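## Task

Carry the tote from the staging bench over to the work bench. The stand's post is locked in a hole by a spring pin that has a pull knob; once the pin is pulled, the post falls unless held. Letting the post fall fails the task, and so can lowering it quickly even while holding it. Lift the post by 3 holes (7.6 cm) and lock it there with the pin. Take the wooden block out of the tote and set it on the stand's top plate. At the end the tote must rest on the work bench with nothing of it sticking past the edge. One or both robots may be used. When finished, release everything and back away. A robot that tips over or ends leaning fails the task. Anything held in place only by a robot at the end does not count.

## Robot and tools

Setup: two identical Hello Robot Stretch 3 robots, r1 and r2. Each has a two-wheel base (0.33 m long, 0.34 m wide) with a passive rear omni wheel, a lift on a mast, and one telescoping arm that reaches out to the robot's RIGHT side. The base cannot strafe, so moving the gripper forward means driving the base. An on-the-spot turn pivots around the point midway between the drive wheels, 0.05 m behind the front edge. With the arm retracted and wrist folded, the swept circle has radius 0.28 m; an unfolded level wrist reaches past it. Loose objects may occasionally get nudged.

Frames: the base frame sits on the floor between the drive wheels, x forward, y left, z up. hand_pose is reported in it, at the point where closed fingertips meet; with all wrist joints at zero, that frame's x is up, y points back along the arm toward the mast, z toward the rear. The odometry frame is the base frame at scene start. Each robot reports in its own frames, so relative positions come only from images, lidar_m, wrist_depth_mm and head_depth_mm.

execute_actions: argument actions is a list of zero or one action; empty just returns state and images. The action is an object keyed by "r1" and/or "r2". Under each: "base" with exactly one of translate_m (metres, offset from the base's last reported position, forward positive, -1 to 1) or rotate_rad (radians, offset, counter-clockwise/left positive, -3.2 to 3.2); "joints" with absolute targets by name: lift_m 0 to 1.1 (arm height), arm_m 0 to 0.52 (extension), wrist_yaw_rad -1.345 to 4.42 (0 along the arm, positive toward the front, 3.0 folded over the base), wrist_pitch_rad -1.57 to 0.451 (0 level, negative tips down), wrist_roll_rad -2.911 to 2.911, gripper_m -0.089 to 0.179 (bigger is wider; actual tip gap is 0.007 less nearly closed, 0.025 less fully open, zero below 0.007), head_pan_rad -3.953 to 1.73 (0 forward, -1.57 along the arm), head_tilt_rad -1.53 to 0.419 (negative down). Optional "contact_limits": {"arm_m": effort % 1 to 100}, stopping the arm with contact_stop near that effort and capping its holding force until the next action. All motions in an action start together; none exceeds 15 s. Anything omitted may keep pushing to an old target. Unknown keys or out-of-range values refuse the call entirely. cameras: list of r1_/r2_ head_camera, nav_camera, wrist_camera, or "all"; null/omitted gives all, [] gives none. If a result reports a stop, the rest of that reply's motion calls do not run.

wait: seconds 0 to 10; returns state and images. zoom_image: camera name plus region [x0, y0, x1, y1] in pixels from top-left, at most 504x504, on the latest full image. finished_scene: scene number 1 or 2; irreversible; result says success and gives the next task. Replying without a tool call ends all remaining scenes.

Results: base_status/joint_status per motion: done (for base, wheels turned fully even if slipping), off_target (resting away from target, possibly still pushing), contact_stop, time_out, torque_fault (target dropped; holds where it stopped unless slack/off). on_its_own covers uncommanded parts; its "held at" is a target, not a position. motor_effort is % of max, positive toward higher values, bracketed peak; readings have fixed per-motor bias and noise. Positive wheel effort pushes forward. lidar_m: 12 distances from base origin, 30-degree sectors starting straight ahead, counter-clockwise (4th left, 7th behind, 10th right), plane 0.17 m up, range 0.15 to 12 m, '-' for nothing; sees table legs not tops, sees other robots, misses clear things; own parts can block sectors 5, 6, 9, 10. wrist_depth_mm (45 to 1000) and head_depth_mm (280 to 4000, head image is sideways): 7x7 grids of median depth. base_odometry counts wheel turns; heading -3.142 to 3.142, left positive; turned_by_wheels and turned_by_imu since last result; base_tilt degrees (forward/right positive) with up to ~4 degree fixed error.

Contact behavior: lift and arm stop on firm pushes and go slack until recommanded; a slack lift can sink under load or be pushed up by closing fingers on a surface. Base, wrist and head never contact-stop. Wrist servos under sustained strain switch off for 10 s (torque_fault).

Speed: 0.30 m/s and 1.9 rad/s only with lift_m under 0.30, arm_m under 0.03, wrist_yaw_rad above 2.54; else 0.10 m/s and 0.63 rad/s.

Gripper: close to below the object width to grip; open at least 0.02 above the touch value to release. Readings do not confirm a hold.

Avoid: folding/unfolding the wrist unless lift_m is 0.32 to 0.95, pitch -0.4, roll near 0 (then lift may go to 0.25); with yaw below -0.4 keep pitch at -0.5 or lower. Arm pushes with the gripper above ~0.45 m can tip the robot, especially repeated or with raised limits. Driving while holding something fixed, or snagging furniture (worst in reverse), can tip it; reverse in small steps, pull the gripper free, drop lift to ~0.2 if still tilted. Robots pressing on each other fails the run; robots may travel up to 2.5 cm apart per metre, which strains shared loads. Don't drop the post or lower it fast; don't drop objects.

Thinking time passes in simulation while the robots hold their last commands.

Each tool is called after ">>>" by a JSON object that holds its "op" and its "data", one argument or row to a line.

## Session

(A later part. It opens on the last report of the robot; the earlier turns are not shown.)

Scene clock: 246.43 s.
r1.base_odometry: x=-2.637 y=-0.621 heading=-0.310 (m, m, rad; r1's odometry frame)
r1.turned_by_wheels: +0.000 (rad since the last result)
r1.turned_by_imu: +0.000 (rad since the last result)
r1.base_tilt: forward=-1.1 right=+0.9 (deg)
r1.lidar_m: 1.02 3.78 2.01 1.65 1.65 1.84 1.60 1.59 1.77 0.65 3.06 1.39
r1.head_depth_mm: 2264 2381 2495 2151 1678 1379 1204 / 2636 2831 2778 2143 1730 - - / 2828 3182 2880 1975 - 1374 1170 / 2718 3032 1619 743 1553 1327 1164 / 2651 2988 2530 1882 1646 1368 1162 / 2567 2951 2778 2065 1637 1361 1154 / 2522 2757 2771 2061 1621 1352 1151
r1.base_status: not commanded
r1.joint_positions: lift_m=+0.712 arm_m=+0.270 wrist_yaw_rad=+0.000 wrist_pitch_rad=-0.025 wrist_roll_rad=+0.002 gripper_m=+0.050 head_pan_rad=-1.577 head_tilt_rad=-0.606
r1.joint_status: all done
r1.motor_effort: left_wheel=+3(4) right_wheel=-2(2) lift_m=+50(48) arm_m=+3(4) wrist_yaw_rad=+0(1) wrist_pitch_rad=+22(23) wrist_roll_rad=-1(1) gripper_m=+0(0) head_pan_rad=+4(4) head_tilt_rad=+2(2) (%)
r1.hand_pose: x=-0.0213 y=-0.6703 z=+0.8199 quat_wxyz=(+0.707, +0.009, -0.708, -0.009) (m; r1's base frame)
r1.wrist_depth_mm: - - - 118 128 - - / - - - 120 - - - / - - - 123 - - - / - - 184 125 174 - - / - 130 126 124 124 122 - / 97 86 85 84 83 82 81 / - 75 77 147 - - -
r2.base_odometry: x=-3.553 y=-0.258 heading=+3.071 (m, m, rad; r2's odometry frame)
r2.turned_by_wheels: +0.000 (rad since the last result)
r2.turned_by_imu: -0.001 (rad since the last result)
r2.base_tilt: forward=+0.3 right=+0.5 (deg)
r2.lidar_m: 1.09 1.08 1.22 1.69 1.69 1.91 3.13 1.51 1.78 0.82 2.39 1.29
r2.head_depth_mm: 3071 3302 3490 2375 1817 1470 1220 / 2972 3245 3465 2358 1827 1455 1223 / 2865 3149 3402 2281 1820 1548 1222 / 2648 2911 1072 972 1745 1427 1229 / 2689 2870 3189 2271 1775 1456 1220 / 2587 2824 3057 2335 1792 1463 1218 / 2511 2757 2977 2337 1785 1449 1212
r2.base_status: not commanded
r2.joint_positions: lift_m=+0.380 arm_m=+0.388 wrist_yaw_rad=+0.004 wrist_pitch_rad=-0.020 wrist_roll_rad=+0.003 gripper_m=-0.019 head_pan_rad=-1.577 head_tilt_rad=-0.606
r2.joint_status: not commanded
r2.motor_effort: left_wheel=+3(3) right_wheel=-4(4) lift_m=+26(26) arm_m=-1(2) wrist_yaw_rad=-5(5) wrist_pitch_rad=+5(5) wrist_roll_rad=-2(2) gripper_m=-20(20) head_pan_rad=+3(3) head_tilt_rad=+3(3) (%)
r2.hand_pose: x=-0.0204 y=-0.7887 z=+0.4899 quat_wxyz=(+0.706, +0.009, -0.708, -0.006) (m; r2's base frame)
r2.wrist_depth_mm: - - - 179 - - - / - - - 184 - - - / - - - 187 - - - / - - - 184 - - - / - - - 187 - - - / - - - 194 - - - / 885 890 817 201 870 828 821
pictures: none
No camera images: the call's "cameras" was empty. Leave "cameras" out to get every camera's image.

>>> {"op": "execute_actions", "data": {
  "actions": [
    {"r1":{"joints":{"lift_m":0.722,"gripper_m":0.0}}}
  ],
  "cameras": []
}}

Scene clock: 249.33 s.
r1.base_odometry: x=-2.637 y=-0.621 heading=-0.310 (m, m, rad; r1's odometry frame)
r1.turned_by_wheels: +0.000 (rad since the last result)
r1.turned_by_imu: +0.001 (rad since the last result)
r1.base_tilt: forward=-1.0 right=+0.9 (deg)
r1.lidar_m: 1.02 3.79 2.00 1.66 1.66 1.84 1.60 1.59 1.77 0.65 3.07 1.39
r1.head_depth_mm: 2255 2361 2510 2123 1678 1381 1202 / 2689 2832 2785 2095 1744 - 1169 / 2836 3231 2852 1956 - 1369 1172 / 2701 3045 1627 744 1568 1316 1162 / 2655 2941 2546 1901 1652 1355 1159 / 2571 2877 2805 2068 1628 1360 1156 / 2497 2762 2789 2035 1626 1354 1152
r1.base_status: not commanded
r1.joint_positions: lift_m=+0.722 arm_m=+0.270 wrist_yaw_rad=-0.002 wrist_pitch_rad=-0.060 wrist_roll_rad=+0.002 gripper_m=+0.001 head_pan_rad=-1.577 head_tilt_rad=-0.606
r1.joint_status: all done
r1.on_its_own: wrist_pitch_rad is at rest, and its effort (+39) is outside its rest range (-20 to +32)
r1.motor_effort: left_wheel=+4(3) right_wheel=-3(3) lift_m=+53(54) arm_m=+0(4) wrist_yaw_rad=+2(4) wrist_pitch_rad=+39(40) wrist_roll_rad=-1(1) gripper_m=-13(87) head_pan_rad=+4(5) head_tilt_rad=+2(2) (%)
r1.hand_pose: x=-0.0219 y=-0.6693 z=+0.8209 quat_wxyz=(+0.706, +0.021, -0.707, -0.022) (m; r1's base frame)
r1.wrist_depth_mm: - - 169 115 125 - - / - - - 118 - - - / - - - 120 - - - / - - 179 124 171 - - / - 133 121 123 128 126 - / 103 92 91 90 89 88 88 / - 75 76 77 78 - -
r2.base_odometry: x=-3.553 y=-0.258 heading=+3.071 (m, m, rad; r2's odometry frame)
r2.turned_by_wheels: +0.000 (rad since the last result)
r2.turned_by_imu: -0.001 (rad since the last result)
r2.base_tilt: forward=+0.3 right=+0.4 (deg)
r2.lidar_m: 1.08 1.08 1.22 1.69 1.68 1.91 3.13 1.51 1.77 0.82 2.39 1.30
r2.head_depth_mm: 3046 3434 3500 2413 1821 1479 1224 / 2959 3240 3467 2403 1826 1455 1229 / 2858 3126 3314 2237 1837 1539 1224 / 2647 2936 1076 976 1748 1443 1232 / 2660 2817 3141 2269 1755 1449 1228 / 2553 2856 3020 2379 1788 1455 1220 / 2510 2740 2980 2354 1818 1449 1210
r2.base_status: not commanded
r2.joint_positions: lift_m=+0.380 arm_m=+0.388 wrist_yaw_rad=+0.004 wrist_pitch_rad=-0.020 wrist_roll_rad=+0.003 gripper_m=-0.019 head_pan_rad=-1.577 head_tilt_rad=-0.606
r2.joint_status: not commanded
r2.motor_effort: left_wheel=+3(3) right_wheel=-4(4) lift_m=+26(27) arm_m=-1(1) wrist_yaw_rad=-5(5) wrist_pitch_rad=+5(5) wrist_roll_rad=-2(2) gripper_m=-20(20) head_pan_rad=+3(3) head_tilt_rad=+3(3) (%)
r2.hand_pose: x=-0.0204 y=-0.7887 z=+0.4899 quat_wxyz=(+0.706, +0.009, -0.708, -0.006) (m; r2's base frame)
r2.wrist_depth_mm: - - - 179 - - - / - - - 183 - - - / - - - 187 - - - / - - - 184 - - - / - - - 187 - - - / - - - 194 - - - / 897 873 806 199 873 830 833
pictures: none
No camera images: the call's "cameras" was empty. Leave "cameras" out to get every camera's image.

>>> {"op": "execute_actions", "data": {
  "actions": [
    {"r2":{"joints":{"arm_m":0.368},"contact_limits":{"arm_m":20}}}
  ],
  "cameras": ["r2_wrist_camera","r2_head_camera"]
}}

Scene clock: 252.17 s.
r1.base_odometry: x=-2.637 y=-0.621 heading=-0.310 (m, m, rad; r1's odometry frame)
r1.turned_by_wheels: +0.000 (rad since the last result)
r1.turned_by_imu: +0.001 (rad since the last result)
r1.base_tilt: forward=-1.1 right=+0.9 (deg)
r1.lidar_m: 1.02 3.78 2.00 1.66 1.65 1.84 1.60 1.59 1.76 0.65 3.06 1.39
r1.head_depth_mm: 2267 2342 2497 2135 1689 1380 1196 / 2711 2843 2785 2134 1743 - 1168 / 2832 3176 2860 1963 - 1366 1168 / 2713 3067 1632 744 1603 1324 1163 / 2650 3002 2567 1900 1627 1365 1157 / 2583 2864 2784 2053 1635 1360 1147 / 2504 2765 2764 2060 1620 1344 1148
r1.base_status: not commanded
r1.joint_positions: lift_m=+0.722 arm_m=+0.270 wrist_yaw_rad=-0.002 wrist_pitch_rad=-0.060 wrist_roll_rad=+0.002 gripper_m=+0.001 head_pan_rad=-1.577 head_tilt_rad=-0.606
r1.joint_status: not commanded
r1.on_its_own: wrist_pitch_rad is at rest, and its effort (+39) is outside its rest range (-20 to +32)
r1.motor_effort: left_wheel=+4(4) right_wheel=-3(3) lift_m=+53(54) arm_m=+0(0) wrist_yaw_rad=+2(2) wrist_pitch_rad=+39(39) wrist_roll_rad=-1(1) gripper_m=-13(13) head_pan_rad=+5(4) head_tilt_rad=+2(2) (%)
r1.hand_pose: x=-0.0219 y=-0.6693 z=+0.8209 quat_wxyz=(+0.706, +0.021, -0.707, -0.022) (m; r1's base frame)
r1.wrist_depth_mm: - - 169 114 124 - - / - - - 117 127 - - / - - - 121 - - - / - - 179 124 171 - - / - 133 121 123 127 126 - / 102 92 91 90 89 88 88 / - 75 76 77 78 - -
r2.base_odometry: x=-3.553 y=-0.258 heading=+3.071 (m, m, rad; r2's odometry frame)
r2.turned_by_wheels: +0.000 (rad since the last result)
r2.turned_by_imu: -0.001 (rad since the last result)
r2.base_tilt: forward=+0.3 right=+0.5 (deg)
r2.lidar_m: 1.09 1.08 1.22 1.69 1.68 1.91 3.15 1.50 1.77 0.82 2.39 1.29
r2.head_depth_mm: 2978 3464 3530 2419 1831 1460 1222 / 2920 3292 3520 2402 1828 1468 1223 / 2811 3123 3341 2272 1810 1528 1186 / 2644 2977 1076 969 1751 1499 1224 / 2676 2835 3081 2290 1752 1460 1216 / 2600 2819 3010 2369 1805 1449 1222 / 2487 2729 2978 2353 1794 1436 1215
r2.base_status: not commanded
r2.joint_positions: lift_m=+0.380 arm_m=+0.369 wrist_yaw_rad=+0.005 wrist_pitch_rad=-0.017 wrist_roll_rad=+0.003 gripper_m=-0.019 head_pan_rad=-1.577 head_tilt_rad=-0.606
r2.joint_status: all done
r2.motor_effort: left_wheel=+3(4) right_wheel=-4(4) lift_m=+26(26) arm_m=-9(15) wrist_yaw_rad=-5(6) wrist_pitch_rad=+4(5) wrist_roll_rad=-2(2) gripper_m=-15(20) head_pan_rad=+3(3) head_tilt_rad=+2(3) (%)
r2.contact_limits: arm_m 20 (drawing in: default 30, maximum 49; extending or still: default 40, maximum 66)
r2.hand_pose: x=-0.0203 y=-0.7693 z=+0.4905 quat_wxyz=(+0.706, +0.008, -0.708, -0.005) (m; r2's base frame)
r2.wrist_depth_mm: - - - 198 - - - / - - - 202 - - - / - - - 207 - - - / - - - 204 - - - / - - - 207 - - - / - - - - - - - / 883 896 819 221 845 850 829
pictures: r2_head_camera (sideways: a quarter turn clockwise sets it upright), r2_wrist_camera
Images, in order (width x height): r2_head_camera 896x504, r2_wrist_camera 644x364.

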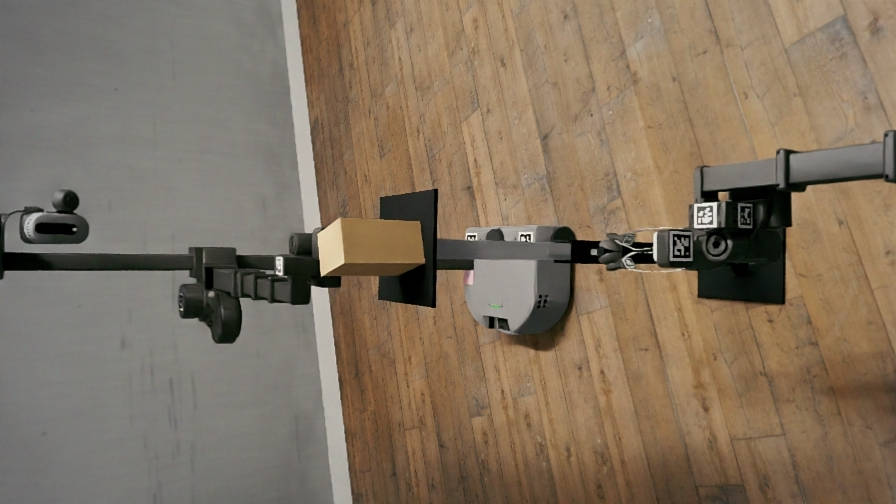

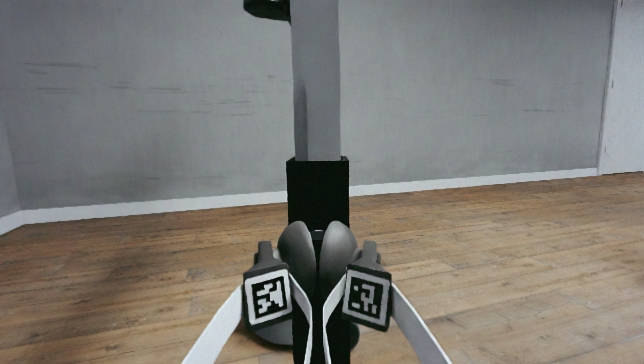

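>>> {"op": "execute_actions", "data": {
  "actions": [
    {"r1":{"joints":{"lift_m":0.729}}}
  ],
  "cameras": ["r2_head_camera"]
}}

>>> {"op": "zoom_image", "data": {
  "camera": "r2_head_camera",
  "region": [520, 210, 660, 290]
}}

Scene clock: 257.47 s.
r1.base_odometry: x=-2.637 y=-0.621 heading=-0.310 (m, m, rad; r1's odometry frame)
r1.turned_by_wheels: +0.000 (rad since the last result)
r1.turned_by_imu: +0.001 (rad since the last result)
r1.base_tilt: forward=-1.1 right=+1.0 (deg)
r1.lidar_m: 1.02 3.82 2.00 1.66 1.65 1.84 1.59 1.59 1.77 0.65 3.07 1.39
r1.head_depth_mm: 2246 2398 2514 2131 1675 1412 1230 / 2679 2831 2757 2134 1729 - 1176 / 2824 3249 2889 1950 - 1368 1162 / 2723 3018 1632 742 1590 1320 1165 / 2671 2974 2529 1882 1646 1353 1162 / 2583 2874 2789 2053 1640 1353 1146 / 2484 2792 2763 2062 1623 1351 1155
r1.base_status: not commanded
r1.joint_positions: lift_m=+0.728 arm_m=+0.270 wrist_yaw_rad=-0.002 wrist_pitch_rad=-0.083 wrist_roll_rad=+0.002 gripper_m=+0.001 head_pan_rad=-1.577 head_tilt_rad=-0.606
r1.joint_status: all done
r1.on_its_own: wrist_pitch_rad is at rest, and its effort (+50) is outside its rest range (-20 to +32)
r1.motor_effort: left_wheel=+3(4) right_wheel=-3(3) lift_m=+58(58) arm_m=-2(2) wrist_yaw_rad=+1(2) wrist_pitch_rad=+50(51) wrist_roll_rad=-1(1) gripper_m=-14(13) head_pan_rad=+5(4) head_tilt_rad=+2(2) (%)
r1.hand_pose: x=-0.0219 y=-0.6685 z=+0.8219 quat_wxyz=(+0.706, +0.029, -0.707, -0.030) (m; r1's base frame)
r1.wrist_depth_mm: - - 161 113 122 - - / - - - 116 126 - - / - - - 119 - - - / - - 178 123 171 - - / - 135 124 123 130 129 - / 109 96 95 93 93 92 92 / - 76 77 77 79 79 80
r2.base_odometry: x=-3.553 y=-0.258 heading=+3.071 (m, m, rad; r2's odometry frame)
r2.turned_by_wheels: +0.000 (rad since the last result)
r2.turned_by_imu: -0.001 (rad since the last result)
r2.base_tilt: forward=+0.4 right=+0.4 (deg)
r2.lidar_m: 1.08 1.08 1.22 1.69 1.69 1.90 3.14 1.51 1.78 0.81 2.39 1.29
r2.head_depth_mm: 2980 3355 3563 2405 1826 1458 1233 / 2937 3257 3520 2376 1817 1453 1236 / 2823 3117 3402 2289 1808 1524 1193 / 2651 2951 1069 975 1757 1492 1234 / 2642 2834 3158 2242 1762 1452 1221 / 2567 2839 3071 2360 1796 1446 1216 / 2495 2718 2975 2330 1790 1442 1208
r2.base_status: not commanded
r2.joint_positions: lift_m=+0.380 arm_m=+0.369 wrist_yaw_rad=+0.005 wrist_pitch_rad=-0.017 wrist_roll_rad=+0.003 gripper_m=-0.019 head_pan_rad=-1.577 head_tilt_rad=-0.606
r2.joint_status: not commanded
r2.motor_effort: left_wheel=+4(4) right_wheel=-4(4) lift_m=+26(26) arm_m=-9(9) wrist_yaw_rad=-5(6) wrist_pitch_rad=+5(4) wrist_roll_rad=-2(2) gripper_m=-15(15) head_pan_rad=+3(4) head_tilt_rad=+2(2) (%)
r2.hand_pose: x=-0.0203 y=-0.7693 z=+0.4905 quat_wxyz=(+0.706, +0.008, -0.708, -0.005) (m; r2's base frame)
r2.wrist_depth_mm: - - - 198 - - - / - - - 202 - - - / - - - 208 - - - / - - - 204 - - - / - - - 208 - - - / - - - - - - - / 884 880 824 221 861 851 852
pictures: r2_head_camera (sideways: a quarter turn clockwise sets it upright)
Images, in order (width x height): r2_head_camera 896x504.

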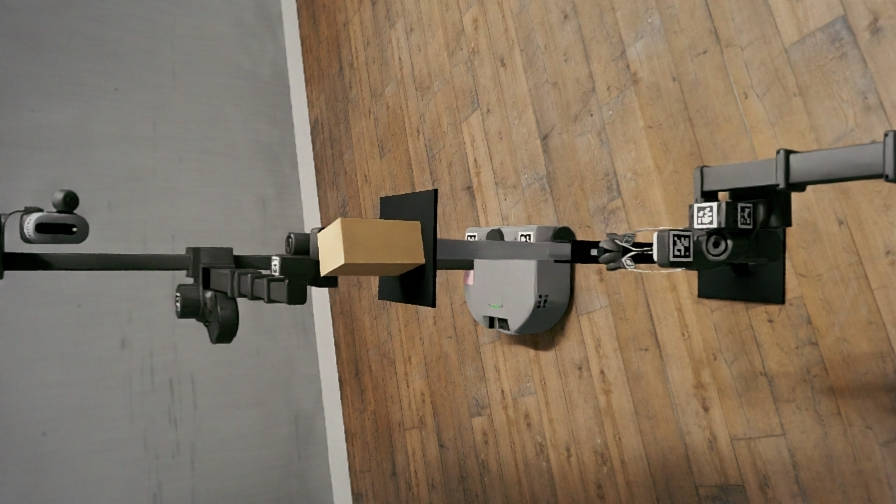

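Region (520, 210, 660, 290) of r2_head_camera's 896x504 image, scaled by 3.600, with more detail than that image has; it fills the top 288 rows of this view, and the rest is white.

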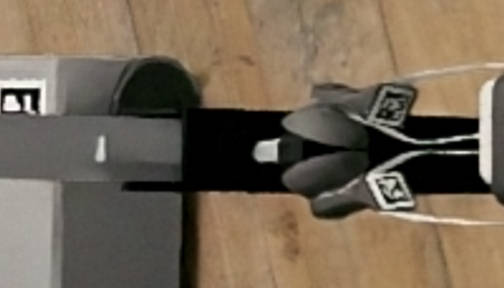

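>>> {"op": "execute_actions", "data": {
  "actions": [
    {"r1":{"joints":{"lift_m":0.712}},"r2":{"joints":{"gripper_m":0.045}}}
  ],
  "cameras": []
}}

>>> {"op": "execute_actions", "data": {
  "actions": [
    {"r2":{"joints":{"arm_m":0.399},"contact_limits":{"arm_m":15}}}
  ],
  "cameras": []
}}

>>> {"op": "execute_actions", "data": {
  "actions": [
    {"r1":{"joints":{"lift_m":0.72}},"r2":{"joints":{"gripper_m":-0.035}}}
  ],
  "cameras": ["r2_wrist_camera","r2_head_camera"]
}}

>>> {"op": "execute_actions", "data": {
  "actions": [
    {"r2":{"joints":{"arm_m":0.385},"contact_limits":{"arm_m":25}}}
  ],
  "cameras": ["r2_wrist_camera","r2_head_camera"]
}}

>>> {"op": "zoom_image", "data": {
  "camera": "r2_head_camera",
  "region": [520, 210, 660, 290]
}}

Scene clock: 264.33 s.
r1.base_odometry: x=-2.637 y=-0.621 heading=-0.310 (m, m, rad; r1's odometry frame)
r1.turned_by_wheels: +0.000 (rad since the last result)
r1.turned_by_imu: +0.001 (rad since the last result)
r1.base_tilt: forward=-1.1 right=+0.9 (deg)
r1.lidar_m: 1.02 3.80 2.00 1.66 1.65 1.84 1.60 1.59 1.77 0.65 3.08 1.39
r1.head_depth_mm: 2266 2382 2517 2129 1683 1381 1200 / 2676 2846 2806 2129 1717 - - / 2846 3243 2878 1973 - 1370 1172 / 2750 3064 1630 741 1556 1323 1162 / 2673 2959 2565 1892 1648 1358 1158 / 2574 2889 2770 2069 1642 1348 1154 / 2531 2786 2766 2068 1619 1342 1153
r1.base_status: not commanded
r1.joint_positions: lift_m=+0.712 arm_m=+0.270 wrist_yaw_rad=-0.002 wrist_pitch_rad=-0.028 wrist_roll_rad=+0.002 gripper_m=+0.001 head_pan_rad=-1.577 head_tilt_rad=-0.606
r1.joint_status: all done
r1.motor_effort: left_wheel=+4(4) right_wheel=-3(3) lift_m=+38(50) arm_m=-2(1) wrist_yaw_rad=+2(2) wrist_pitch_rad=+24(50) wrist_roll_rad=-1(1) gripper_m=-13(13) head_pan_rad=+4(5) head_tilt_rad=+2(3) (%)
r1.hand_pose: x=-0.0219 y=-0.6706 z=+0.8195 quat_wxyz=(+0.707, +0.010, -0.708, -0.011) (m; r1's base frame)
r1.wrist_depth_mm: - - - 117 - - - / - - - 119 - - - / - - - 122 - - - / - - 183 124 172 - - / - 129 122 123 122 121 - / 93 86 85 84 83 82 81 / - 75 478 148 - - -
r2.base_odometry: x=-3.553 y=-0.258 heading=+3.071 (m, m, rad; r2's odometry frame)
r2.turned_by_wheels: +0.000 (rad since the last result)
r2.turned_by_imu: -0.001 (rad since the last result)
r2.base_tilt: forward=+0.4 right=+0.5 (deg)
r2.lidar_m: 1.08 1.08 1.22 1.69 1.68 1.90 3.15 1.51 1.77 0.81 2.39 1.29
r2.head_depth_mm: 3027 3438 3544 2384 1834 1472 1226 / 2930 3349 3536 2385 1831 1465 1226 / 2868 3169 3410 2280 1800 1528 1192 / 2652 2961 1076 976 1765 1465 1222 / 2681 2791 3120 2289 1767 1465 1215 / 2554 2869 3064 2357 1796 1444 1216 / 2475 2709 2977 2373 1784 1450 1211
r2.base_status: not commanded
r2.joint_positions: lift_m=+0.380 arm_m=+0.368 wrist_yaw_rad=+0.004 wrist_pitch_rad=-0.017 wrist_roll_rad=+0.003 gripper_m=+0.045 head_pan_rad=-1.577 head_tilt_rad=-0.606
r2.joint_status: all done
r2.motor_effort: left_wheel=+2(4) right_wheel=-2(4) lift_m=+26(26) arm_m=-5(9) wrist_yaw_rad=-5(5) wrist_pitch_rad=+4(4) wrist_roll_rad=-2(2) gripper_m=-1(80) head_pan_rad=+3(3) head_tilt_rad=+3(3) (%)
r2.hand_pose: x=-0.0205 y=-0.7691 z=+0.4905 quat_wxyz=(+0.706, +0.008, -0.708, -0.005) (m; r2's base frame)
r2.wrist_depth_mm: - - - 198 - - - / - - - 202 - - - / - - - 208 - - - / - - - 204 - - - / - - - 208 - - - / - - - 215 - - - / 881 868 823 222 827 846 852
pictures: none
No camera images: the call's "cameras" was empty. Leave "cameras" out to get every camera's image.

Scene clock: 265.57 s.
r1.base_odometry: x=-2.637 y=-0.621 heading=-0.310 (m, m, rad; r1's odometry frame)
r1.turned_by_wheels: +0.000 (rad since the last result)
r1.turned_by_imu: +0.000 (rad since the last result)
r1.base_tilt: forward=-1.0 right=+0.9 (deg)
r1.lidar_m: 1.02 3.78 2.00 1.66 1.65 1.84 1.60 1.59 1.77 0.65 3.07 1.39
r1.head_depth_mm: 2267 2347 2501 2116 1683 1384 1205 / 2711 2841 2793 2120 1718 - - / 2816 3233 2890 1938 - 1370 1160 / 2732 3080 1634 741 1554 1312 1161 / 2666 2988 2554 1882 1634 1355 1164 / 2559 2877 2792 2077 1635 1351 1156 / 2495 2767 2751 2044 1622 1342 1157
r1.base_status: not commanded
r1.joint_positions: lift_m=+0.712 arm_m=+0.270 wrist_yaw_rad=-0.002 wrist_pitch_rad=-0.028 wrist_roll_rad=+0.002 gripper_m=+0.001 head_pan_rad=-1.577 head_tilt_rad=-0.606
r1.joint_status: not commanded
r1.motor_effort: left_wheel=+4(4) right_wheel=-3(3) lift_m=+37(37) arm_m=-1(2) wrist_yaw_rad=+2(2) wrist_pitch_rad=+23(24) wrist_roll_rad=-1(1) gripper_m=-13(12) head_pan_rad=+5(4) head_tilt_rad=+2(1) (%)
r1.hand_pose: x=-0.0219 y=-0.6706 z=+0.8195 quat_wxyz=(+0.707, +0.010, -0.708, -0.011) (m; r1's base frame)
r1.wrist_depth_mm: - - - 117 - - - / - - - 119 - - - / - - - 122 - - - / - - 181 125 172 - - / - 130 122 124 123 121 - / 93 86 85 84 83 82 81 / - 75 444 147 - - -
r2.base_odometry: x=-3.553 y=-0.258 heading=+3.071 (m, m, rad; r2's odometry frame)
r2.turned_by_wheels: +0.000 (rad since the last result)
r2.turned_by_imu: +0.000 (rad since the last result)
r2.base_tilt: forward=+0.5 right=+0.4 (deg)
r2.lidar_m: 1.09 1.08 1.22 1.69 1.68 1.91 3.13 1.51 1.77 0.81 2.39 1.29
r2.head_depth_mm: 3033 3372 3470 2378 1818 1468 1228 / 2946 3277 3470 2404 1808 1461 1220 / 2831 3168 3369 2287 1800 1551 1221 / 2640 2913 1077 974 1722 1444 1218 / 2658 2875 3106 2273 1749 1459 1222 / 2555 2851 3075 2364 1797 1455 1218 / 2486 2762 2966 2351 1789 1449 1217
r2.base_status: not commanded
r2.joint_positions: lift_m=+0.380 arm_m=+0.399 wrist_yaw_rad=+0.003 wrist_pitch_rad=-0.017 wrist_roll_rad=+0.003 gripper_m=+0.045 head_pan_rad=-1.577 head_tilt_rad=-0.606
r2.joint_status: all done
r2.motor_effort: left_wheel=+2(2) right_wheel=-2(2) lift_m=+26(26) arm_m=+4(5) wrist_yaw_rad=-4(4) wrist_pitch_rad=+4(4) wrist_roll_rad=-2(2) gripper_m=+0(1) head_pan_rad=+3(3) head_tilt_rad=+3(3) (%)
r2.contact_limits: arm_m 15 (drawing in: default 30, maximum 49; extending or still: default 40, maximum 66)
r2.hand_pose: x=-0.0206 y=-0.7994 z=+0.4905 quat_wxyz=(+0.706, +0.008, -0.708, -0.005) (m; r2's base frame)
r2.wrist_depth_mm: - - - 169 - - - / - - - 173 - - - / - - - 177 - - - / - - - 174 - - - / - - - 177 - - - / - - - 165 - - - / 868 887 796 188 819 840 832
pictures: none
No camera images: the call's "cameras" was empty. Leave "cameras" out to get every camera's image.

Scene clock: 266.87 s.
r1.base_odometry: x=-2.637 y=-0.621 heading=-0.310 (m, m, rad; r1's odometry frame)
r1.turned_by_wheels: +0.000 (rad since the last result)
r1.turned_by_imu: +0.000 (rad since the last result)
r1.base_tilt: forward=-1.2 right=+1.0 (deg)
r1.lidar_m: 1.02 3.76 2.00 1.66 1.65 1.84 1.59 1.59 1.77 0.65 3.06 1.39
r1.head_depth_mm: 2240 2353 2513 2120 1691 1391 1204 / 2710 2853 2788 2108 1725 - 1168 / 2843 3198 2853 1958 - 1372 1162 / 2723 3100 1626 744 1568 1316 1163 / 2653 2996 2550 1875 1647 1358 1156 / 2599 2871 2785 2061 1623 1347 1155 / 2507 2743 2767 2049 1630 1353 1154
r1.base_status: not commanded
r1.joint_positions: lift_m=+0.720 arm_m=+0.270 wrist_yaw_rad=-0.002 wrist_pitch_rad=-0.053 wrist_roll_rad=+0.002 gripper_m=+0.001 head_pan_rad=-1.577 head_tilt_rad=-0.606
r1.joint_status: all done
r1.on_its_own: wrist_pitch_rad is at rest, and its effort (+36) is outside its rest range (-20 to +32)
r1.motor_effort: left_wheel=+4(5) right_wheel=-3(3) lift_m=+53(55) arm_m=-2(2) wrist_yaw_rad=+2(2) wrist_pitch_rad=+36(37) wrist_roll_rad=-1(1) gripper_m=-12(12) head_pan_rad=+4(5) head_tilt_rad=+2(3) (%)
r1.hand_pose: x=-0.0219 y=-0.6697 z=+0.8207 quat_wxyz=(+0.706, +0.018, -0.707, -0.020) (m; r1's base frame)
r1.wrist_depth_mm: - - 173 115 125 - - / - - - 118 - - - / - - - 121 - - - / - - 179 124 172 - - / - 133 121 123 126 125 - / 98 91 90 89 88 87 86 / - 75 76 77 - - -
r2.base_odometry: x=-3.553 y=-0.258 heading=+3.071 (m, m, rad; r2's odometry frame)
r2.turned_by_wheels: +0.000 (rad since the last result)
r2.turned_by_imu: +0.000 (rad since the last result)
r2.base_tilt: forward=+0.3 right=+0.4 (deg)
r2.lidar_m: 1.08 1.08 1.22 1.69 1.69 1.90 3.14 1.51 1.77 0.81 2.38 1.29
r2.head_depth_mm: 3022 3411 3527 2418 1791 1458 1225 / 2938 3305 3488 2400 1820 1471 1208 / 2785 3141 3430 2278 1819 1546 1231 / 2641 2953 1072 978 1737 1430 1217 / 2633 2870 3180 2256 1759 1458 1211 / 2584 2811 3112 2339 1798 1446 1219 / 2502 2746 2987 2374 1782 1446 1219
r2.base_status: not commanded
r2.joint_positions: lift_m=+0.380 arm_m=+0.399 wrist_yaw_rad=+0.000 wrist_pitch_rad=-0.018 wrist_roll_rad=+0.001 gripper_m=-0.034 head_pan_rad=-1.577 head_tilt_rad=-0.606
r2.joint_status: all done
r2.motor_effort: left_wheel=+3(3) right_wheel=-4(4) lift_m=+26(27) arm_m=+4(4) wrist_yaw_rad=+1(3) wrist_pitch_rad=+5(5) wrist_roll_rad=-1(2) gripper_m=-30(100) head_pan_rad=+3(4) head_tilt_rad=+4(2) (%)
r2.hand_pose: x=-0.0215 y=-0.7994 z=+0.4904 quat_wxyz=(+0.707, +0.006, -0.707, -0.007) (m; r2's base frame)
r2.wrist_depth_mm: - - - 171 - - - / - - - 173 - - - / - - - 178 - - - / - - - 173 - - - / - - - 176 - - - / - - - 144 - - - / 854 867 803 189 826 845 842
pictures: r2_head_camera (sideways: a quarter turn clockwise sets it upright), r2_wrist_camera
Images, in order (width x height): r2_head_camera 896x504, r2_wrist_camera 644x364.

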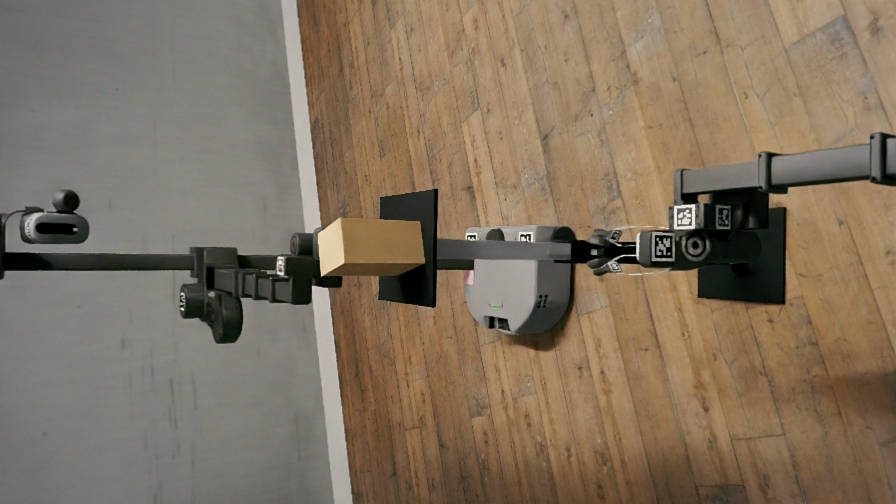

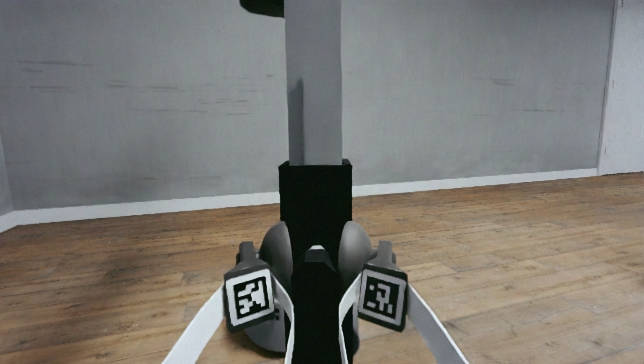

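Scene clock: 268.07 s.
r1.base_odometry: x=-2.637 y=-0.621 heading=-0.310 (m, m, rad; r1's odometry frame)
r1.turned_by_wheels: +0.000 (rad since the last result)
r1.turned_by_imu: +0.000 (rad since the last result)
r1.base_tilt: forward=-1.1 right=+1.0 (deg)
r1.lidar_m: 1.02 3.79 2.01 1.66 1.66 1.84 1.60 1.59 1.78 0.65 3.07 1.39
r1.head_depth_mm: 2267 2359 2499 2113 1675 1380 1207 / 2700 2834 2806 2110 1715 - 1170 / 2827 3208 2885 811 - 1373 1166 / 2697 3027 1616 737 1554 1316 1162 / 2633 2996 2493 1890 1638 1364 1158 / 2592 2870 2778 2064 1629 1356 1157 / 2496 2790 2750 2033 1625 1350 1150
r1.base_status: not commanded
r1.joint_positions: lift_m=+0.720 arm_m=+0.270 wrist_yaw_rad=-0.002 wrist_pitch_rad=-0.078 wrist_roll_rad=+0.002 gripper_m=+0.001 head_pan_rad=-1.577 head_tilt_rad=-0.606
r1.joint_status: not commanded
r1.on_its_own: wrist_pitch_rad is at rest, and its effort (+48) is outside its rest range (-20 to +32)
r1.motor_effort: left_wheel=+4(4) right_wheel=-3(3) lift_m=+53(53) arm_m=-2(2) wrist_yaw_rad=+2(2) wrist_pitch_rad=+48(52) wrist_roll_rad=-1(1) gripper_m=-13(12) head_pan_rad=+4(4) head_tilt_rad=+2(3) (%)
r1.hand_pose: x=-0.0219 y=-0.6687 z=+0.8143 quat_wxyz=(+0.706, +0.027, -0.707, -0.029) (m; r1's base frame)
r1.wrist_depth_mm: - - 162 112 123 - - / - - - 116 126 - - / - - - 120 - - - / - - 179 123 171 - - / - 135 123 123 130 129 - / 109 95 94 93 92 91 91 / - 76 76 77 78 79 -
r2.base_odometry: x=-3.553 y=-0.258 heading=+3.071 (m, m, rad; r2's odometry frame)
r2.turned_by_wheels: +0.000 (rad since the last result)
r2.turned_by_imu: +0.000 (rad since the last result)
r2.base_tilt: forward=+0.3 right=+0.3 (deg)
r2.lidar_m: 1.08 1.08 1.23 1.69 1.69 1.90 3.13 1.51 1.77 0.81 2.38 1.29
r2.head_depth_mm: 3023 3385 3523 2391 1812 1463 1222 / 2959 3239 3476 2400 1826 1467 1226 / 2849 3150 3411 2269 1796 1555 1239 / 2598 2945 1068 971 1723 1425 1223 / 2652 2820 3169 2252 1768 1449 1225 / 2577 2803 3062 2346 1807 1448 1216 / 2500 2721 3004 2345 1805 1439 1219
r2.base_status: not commanded
r2.joint_positions: lift_m=+0.380 arm_m=+0.393 wrist_yaw_rad=+0.001 wrist_pitch_rad=-0.014 wrist_roll_rad=+0.001 gripper_m=-0.027 head_pan_rad=-1.577 head_tilt_rad=-0.605
r2.joint_status: arm_m contact_stop (moved -0.005 of -0.014)
r2.on_its_own: gripper_m is held at -0.028, not at your -0.035, by its stall guard, which is still easing; arm_m is slack since a contact_stop, until your next command for it (your +0.385 is given up)
r2.motor_effort: left_wheel=+4(7) right_wheel=-6(7) lift_m=+28(27) arm_m=-1(29) wrist_yaw_rad=+0(8) wrist_pitch_rad=+3(5) wrist_roll_rad=-1(1) gripper_m=-26(30) head_pan_rad=+3(3) head_tilt_rad=+2(2) (%)
r2.contact_limits: arm_m 25 (drawing in: default 30, maximum 49; extending or still: default 40, maximum 66)
r2.hand_pose: x=-0.0213 y=-0.7943 z=+0.4914 quat_wxyz=(+0.707, +0.005, -0.707, -0.005) (m; r2's base frame)
r2.wrist_depth_mm: - - - 175 - - - / - - - 178 - - - / - - - 183 - - - / - - - 179 - - - / - - - 181 - - - / - - - 143 - - - / 881 895 807 193 798 852 835
pictures: r2_head_camera (sideways: a quarter turn clockwise sets it upright), r2_wrist_camera
Images, in order (width x height): r2_head_camera 896x504, r2_wrist_camera 644x364.

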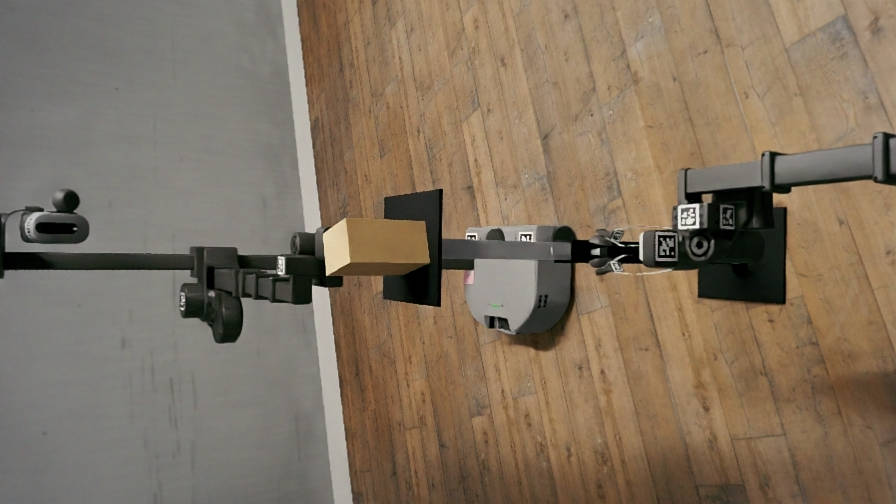

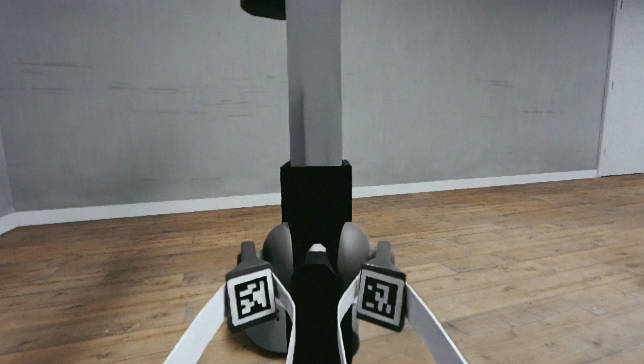

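Region (520, 210, 660, 290) of r2_head_camera's 896x504 image, scaled by 3.600, with more detail than that image has; it fills the top 288 rows of this view, and the rest is white.

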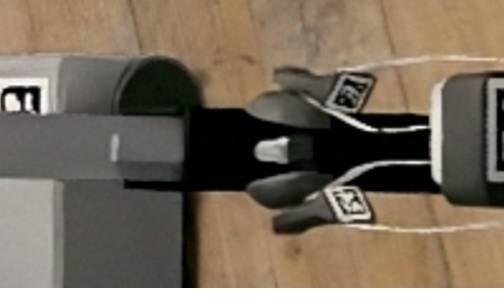

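Pin is out. Hold it and raise.

>>> {"op": "execute_actions", "data": {
  "actions": [
    {"r1":{"joints":{"lift_m":0.797}},"r2":{"joints":{"arm_m":0.391},"contact_limits":{"arm_m":40}}}
  ],
  "cameras": []
}}

>>> {"op": "execute_actions", "data": {
  "actions": [
    {"r2":{"joints":{"gripper_m":0.05}}}
  ],
  "cameras": []
}}

>>> {"op": "execute_actions", "data": {
  "actions": [
    {"r1":{"joints":{"lift_m":0.805}}}
  ],
  "cameras": ["r2_wrist_camera"]
}}

Scene clock: 272.30 s.
r1.base_odometry: x=-2.637 y=-0.621 heading=-0.310 (m, m, rad; r1's odometry frame)
r1.turned_by_wheels: +0.000 (rad since the last result)
r1.turned_by_imu: +0.001 (rad since the last result)
r1.base_tilt: forward=-1.1 right=+1.1 (deg)
r1.lidar_m: 1.02 3.77 2.00 1.66 1.65 1.84 1.60 1.59 1.77 0.65 3.06 1.39
r1.head_depth_mm: 2242 2355 2509 2134 1722 - - / 2684 2854 2756 2287 - 1351 1168 / 2838 3216 2615 - 1600 1368 1170 / 2709 3074 691 1181 1522 1324 1162 / 2647 2934 2575 1884 1647 1357 1155 / 2569 2848 2801 2055 1635 1349 1154 / 2533 2789 2777 2053 1623 1343 1152
r1.base_status: not commanded
r1.joint_positions: lift_m=+0.796 arm_m=+0.270 wrist_yaw_rad=-0.002 wrist_pitch_rad=-0.093 wrist_roll_rad=+0.002 gripper_m=+0.001 head_pan_rad=-1.577 head_tilt_rad=-0.606
r1.joint_status: all done
r1.on_its_own: wrist_pitch_rad is at rest, and its effort (+55) is outside its rest range (-20 to +32)
r1.motor_effort: left_wheel=+4(4) right_wheel=-3(3) lift_m=+58(60) arm_m=-3(3) wrist_yaw_rad=+2(2) wrist_pitch_rad=+55(57) wrist_roll_rad=-1(1) gripper_m=-13(12) head_pan_rad=+4(5) head_tilt_rad=+3(3) (%)
r1.hand_pose: x=-0.0219 y=-0.6681 z=+0.8874 quat_wxyz=(+0.706, +0.032, -0.707, -0.034) (m; r1's base frame)
r1.wrist_depth_mm: - - 157 112 121 - - / - - - 115 126 - - / - - - 119 - - - / - - 178 123 171 - - / - 136 125 123 131 130 - / 110 97 96 95 94 94 98 / - 76 77 78 78 80 81
r2.base_odometry: x=-3.553 y=-0.258 heading=+3.071 (m, m, rad; r2's odometry frame)
r2.turned_by_wheels: +0.000 (rad since the last result)
r2.turned_by_imu: -0.001 (rad since the last result)
r2.base_tilt: forward=+0.3 right=+0.6 (deg)
r2.lidar_m: 1.09 1.08 1.22 1.69 1.69 1.90 3.13 1.51 1.77 0.81 2.38 1.29
r2.head_depth_mm: 3083 3407 3509 2391 1802 1458 1218 / 2979 3282 3549 2409 1817 1465 1231 / 2799 3168 3406 2357 1811 1543 1224 / 2645 2907 814 1906 1717 1428 1220 / 2690 2850 3180 2353 1759 1449 1215 / 2597 2900 3050 2370 1793 1452 1220 / 2503 2707 2978 2363 1799 1444 1211
r2.base_status: not commanded
r2.joint_positions: lift_m=+0.380 arm_m=+0.392 wrist_yaw_rad=+0.003 wrist_pitch_rad=-0.013 wrist_roll_rad=+0.001 gripper_m=-0.015 head_pan_rad=-1.577 head_tilt_rad=-0.605
r2.joint_status: all done
r2.on_its_own: gripper_m is held at -0.016, not at your -0.035, by its stall guard, which is not easing now; arm_m is at rest, and its effort (-20) is outside its rest range (-14 to +14)
r2.motor_effort: left_wheel=+4(4) right_wheel=-6(6) lift_m=+27(27) arm_m=-20(21) wrist_yaw_rad=-4(4) wrist_pitch_rad=+3(3) wrist_roll_rad=-1(1) gripper_m=-20(21) head_pan_rad=+3(3) head_tilt_rad=+3(2) (%)
r2.contact_limits: arm_m 40 (drawing in: default 30, maximum 49; extending or still: default 40, maximum 66)
r2.hand_pose: x=-0.0206 y=-0.7933 z=+0.4915 quat_wxyz=(+0.707, +0.006, -0.707, -0.004) (m; r2's base frame)
r2.wrist_depth_mm: - - - 175 - - - / - - - 179 - - - / - - - 184 - - - / - - - 179 - - - / - - - 182 - - - / - - - 144 - - - / 883 882 800 193 846 844 839
pictures: none
No camera images: the call's "cameras" was empty. Leave "cameras" out to get every camera's image.

Scene clock: 273.43 s.
r1.base_odometry: x=-2.637 y=-0.621 heading=-0.310 (m, m, rad; r1's odometry frame)
r1.turned_by_wheels: +0.000 (rad since the last result)
r1.turned_by_imu: +0.000 (rad since the last result)
r1.base_tilt: forward=-1.1 right=+1.0 (deg)
r1.lidar_m: 1.02 3.77 2.01 1.66 1.65 1.84 1.59 1.59 1.77 0.65 3.07 1.39
r1.head_depth_mm: 2243 2367 2483 2144 1731 - - / 2653 2823 2794 2282 - 1336 1169 / 2835 3173 2613 - 1593 1373 1162 / 2686 3026 689 1184 1508 1317 1160 / 2685 3009 2579 1885 1643 1364 1160 / 2570 2902 2801 2055 1634 1356 1153 / 2501 2783 2744 2061 1619 1347 1152
r1.base_status: not commanded
r1.joint_positions: lift_m=+0.796 arm_m=+0.270 wrist_yaw_rad=-0.002 wrist_pitch_rad=-0.093 wrist_roll_rad=+0.002 gripper_m=+0.001 head_pan_rad=-1.577 head_tilt_rad=-0.606
r1.joint_status: not commanded
r1.on_its_own: wrist_pitch_rad is at rest, and its effort (+55) is outside its rest range (-20 to +32)
r1.motor_effort: left_wheel=+4(4) right_wheel=-3(3) lift_m=+58(58) arm_m=-3(4) wrist_yaw_rad=+2(2) wrist_pitch_rad=+55(55) wrist_roll_rad=-1(1) gripper_m=-13(13) head_pan_rad=+5(4) head_tilt_rad=+1(2) (%)
r1.hand_pose: x=-0.0219 y=-0.6681 z=+0.8874 quat_wxyz=(+0.706, +0.032, -0.707, -0.034) (m; r1's base frame)
r1.wrist_depth_mm: - - 156 112 121 - - / - - - 115 126 - - / - - - 119 - - - / - - 178 123 171 - - / - 136 125 123 131 130 - / 110 97 96 95 94 94 98 / - 76 77 78 78 80 80
r2.base_odometry: x=-3.553 y=-0.258 heading=+3.071 (m, m, rad; r2's odometry frame)
r2.turned_by_wheels: +0.000 (rad since the last result)
r2.turned_by_imu: -0.001 (rad since the last result)
r2.base_tilt: forward=+0.2 right=+0.4 (deg)
r2.lidar_m: 1.09 1.08 1.22 1.69 1.68 1.90 3.13 1.51 1.77 0.81 2.39 1.30
r2.head_depth_mm: 3027 3422 3503 2409 1829 1475 1223 / 2938 3254 3480 2373 1806 1470 1228 / 2843 3153 3337 2376 1823 1550 1237 / 2617 2877 811 1912 1727 1412 1223 / 2674 2825 3189 2373 1783 1453 1218 / 2581 2827 3073 2349 1805 1450 1219 / 2510 2747 2998 2363 1805 1445 1217
r2.base_status: not commanded
r2.joint_positions: lift_m=+0.380 arm_m=+0.391 wrist_yaw_rad=+0.004 wrist_pitch_rad=-0.015 wrist_roll_rad=+0.001 gripper_m=+0.050 head_pan_rad=-1.577 head_tilt_rad=-0.605
r2.joint_status: all done
r2.motor_effort: left_wheel=+1(4) right_wheel=-1(6) lift_m=+27(27) arm_m=-5(20) wrist_yaw_rad=-5(5) wrist_pitch_rad=+4(4) wrist_roll_rad=-1(1) gripper_m=+0(78) head_pan_rad=+3(3) head_tilt_rad=+2(3) (%)
r2.hand_pose: x=-0.0205 y=-0.7921 z=+0.4910 quat_wxyz=(+0.707, +0.007, -0.707, -0.004) (m; r2's base frame)
r2.wrist_depth_mm: - - - 176 - - - / - - - 181 - - - / - - - 185 - - - / - - - 180 - - - / - - - 185 - - - / - - - 188 - - - / 885 886 839 196 818 843 843
pictures: none
No camera images: the call's "cameras" was empty. Leave "cameras" out to get every camera's image.

Scene clock: 274.13 s.
r1.base_odometry: x=-2.637 y=-0.621 heading=-0.310 (m, m, rad; r1's odometry frame)
r1.turned_by_wheels: +0.000 (rad since the last result)
r1.turned_by_imu: +0.000 (rad since the last result)
r1.base_tilt: forward=-1.0 right=+1.0 (deg)
r1.lidar_m: 1.02 3.79 2.00 1.66 1.65 1.84 1.60 1.59 1.77 0.65 3.07 1.39
r1.head_depth_mm: 2271 2390 2516 2128 1734 - - / 2663 2887 2747 2315 - 1363 1171 / 2840 3206 2603 - 1611 1365 1174 / 2720 3048 689 1178 1512 1316 1161 / 2613 2990 2547 1898 1647 1353 1162 / 2574 2852 2788 2069 1633 1350 1151 / 2524 2781 2739 2053 1611 1346 1147
r1.base_status: not commanded
r1.joint_positions: lift_m=+0.804 arm_m=+0.270 wrist_yaw_rad=-0.001 wrist_pitch_rad=-0.119 wrist_roll_rad=+0.002 gripper_m=+0.001 head_pan_rad=-1.577 head_tilt_rad=-0.606
r1.joint_status: all done
r1.on_its_own: wrist_pitch_rad is at rest, and its effort (+68) is outside its rest range (-20 to +32)
r1.motor_effort: left_wheel=+4(4) right_wheel=-3(4) lift_m=+62(62) arm_m=-4(4) wrist_yaw_rad=+2(2) wrist_pitch_rad=+68(69) wrist_roll_rad=-1(1) gripper_m=-13(13) head_pan_rad=+5(5) head_tilt_rad=+2(2) (%)
r1.hand_pose: x=-0.0218 y=-0.6668 z=+0.8887 quat_wxyz=(+0.705, +0.042, -0.706, -0.043) (m; r1's base frame)
r1.wrist_depth_mm: - - 149 111 120 - - / - - - 114 125 - - / - - - 118 - - - / - - 176 123 170 - - / - 138 128 125 133 143 - / - 101 100 99 98 98 - / - 79 79 78 80 81 82
r2.base_odometry: x=-3.553 y=-0.258 heading=+3.071 (m, m, rad; r2's odometry frame)
r2.turned_by_wheels: +0.000 (rad since the last result)
r2.turned_by_imu: +0.000 (rad since the last result)
r2.base_tilt: forward=+0.3 right=+0.4 (deg)
r2.lidar_m: 1.09 1.08 1.22 1.69 1.69 1.90 3.14 1.51 1.77 0.81 2.38 1.30
r2.head_depth_mm: 3115 3437 3491 2382 1823 1463 1230 / 2935 3236 3520 2407 1813 1467 1219 / 2858 3145 3432 2360 1854 1543 1236 / 2656 2898 812 1904 1743 1402 1230 / 2658 2825 3174 2344 1774 1453 1221 / 2603 2854 3042 2378 1799 1440 1220 / 2502 2733 2987 2334 1802 1453 1215
r2.base_status: not commanded
r2.joint_positions: lift_m=+0.380 arm_m=+0.391 wrist_yaw_rad=+0.004 wrist_pitch_rad=-0.015 wrist_roll_rad=+0.001 gripper_m=+0.050 head_pan_rad=-1.577 head_tilt_rad=-0.605
r2.joint_status: not commanded
r2.motor_effort: left_wheel=+1(1) right_wheel=-1(1) lift_m=+27(27) arm_m=-5(6) wrist_yaw_rad=-4(4) wrist_pitch_rad=+4(4) wrist_roll_rad=-1(1) gripper_m=+0(0) head_pan_rad=+3(3) head_tilt_rad=+2(3) (%)
r2.hand_pose: x=-0.0205 y=-0.7921 z=+0.4910 quat_wxyz=(+0.707, +0.007, -0.707, -0.004) (m; r2's base frame)
r2.wrist_depth_mm: - - - 176 - - - / - - - 181 - - - / - - - 186 - - - / - - - 180 - - - / - - - 185 - - - / - - - 188 - - - / 879 863 826 195 804 852 845
pictures: r2_wrist_camera
Images, in order (width x height): r2_wrist_camera 644x364.

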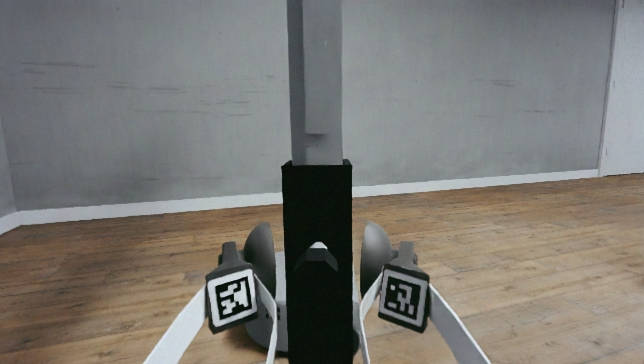

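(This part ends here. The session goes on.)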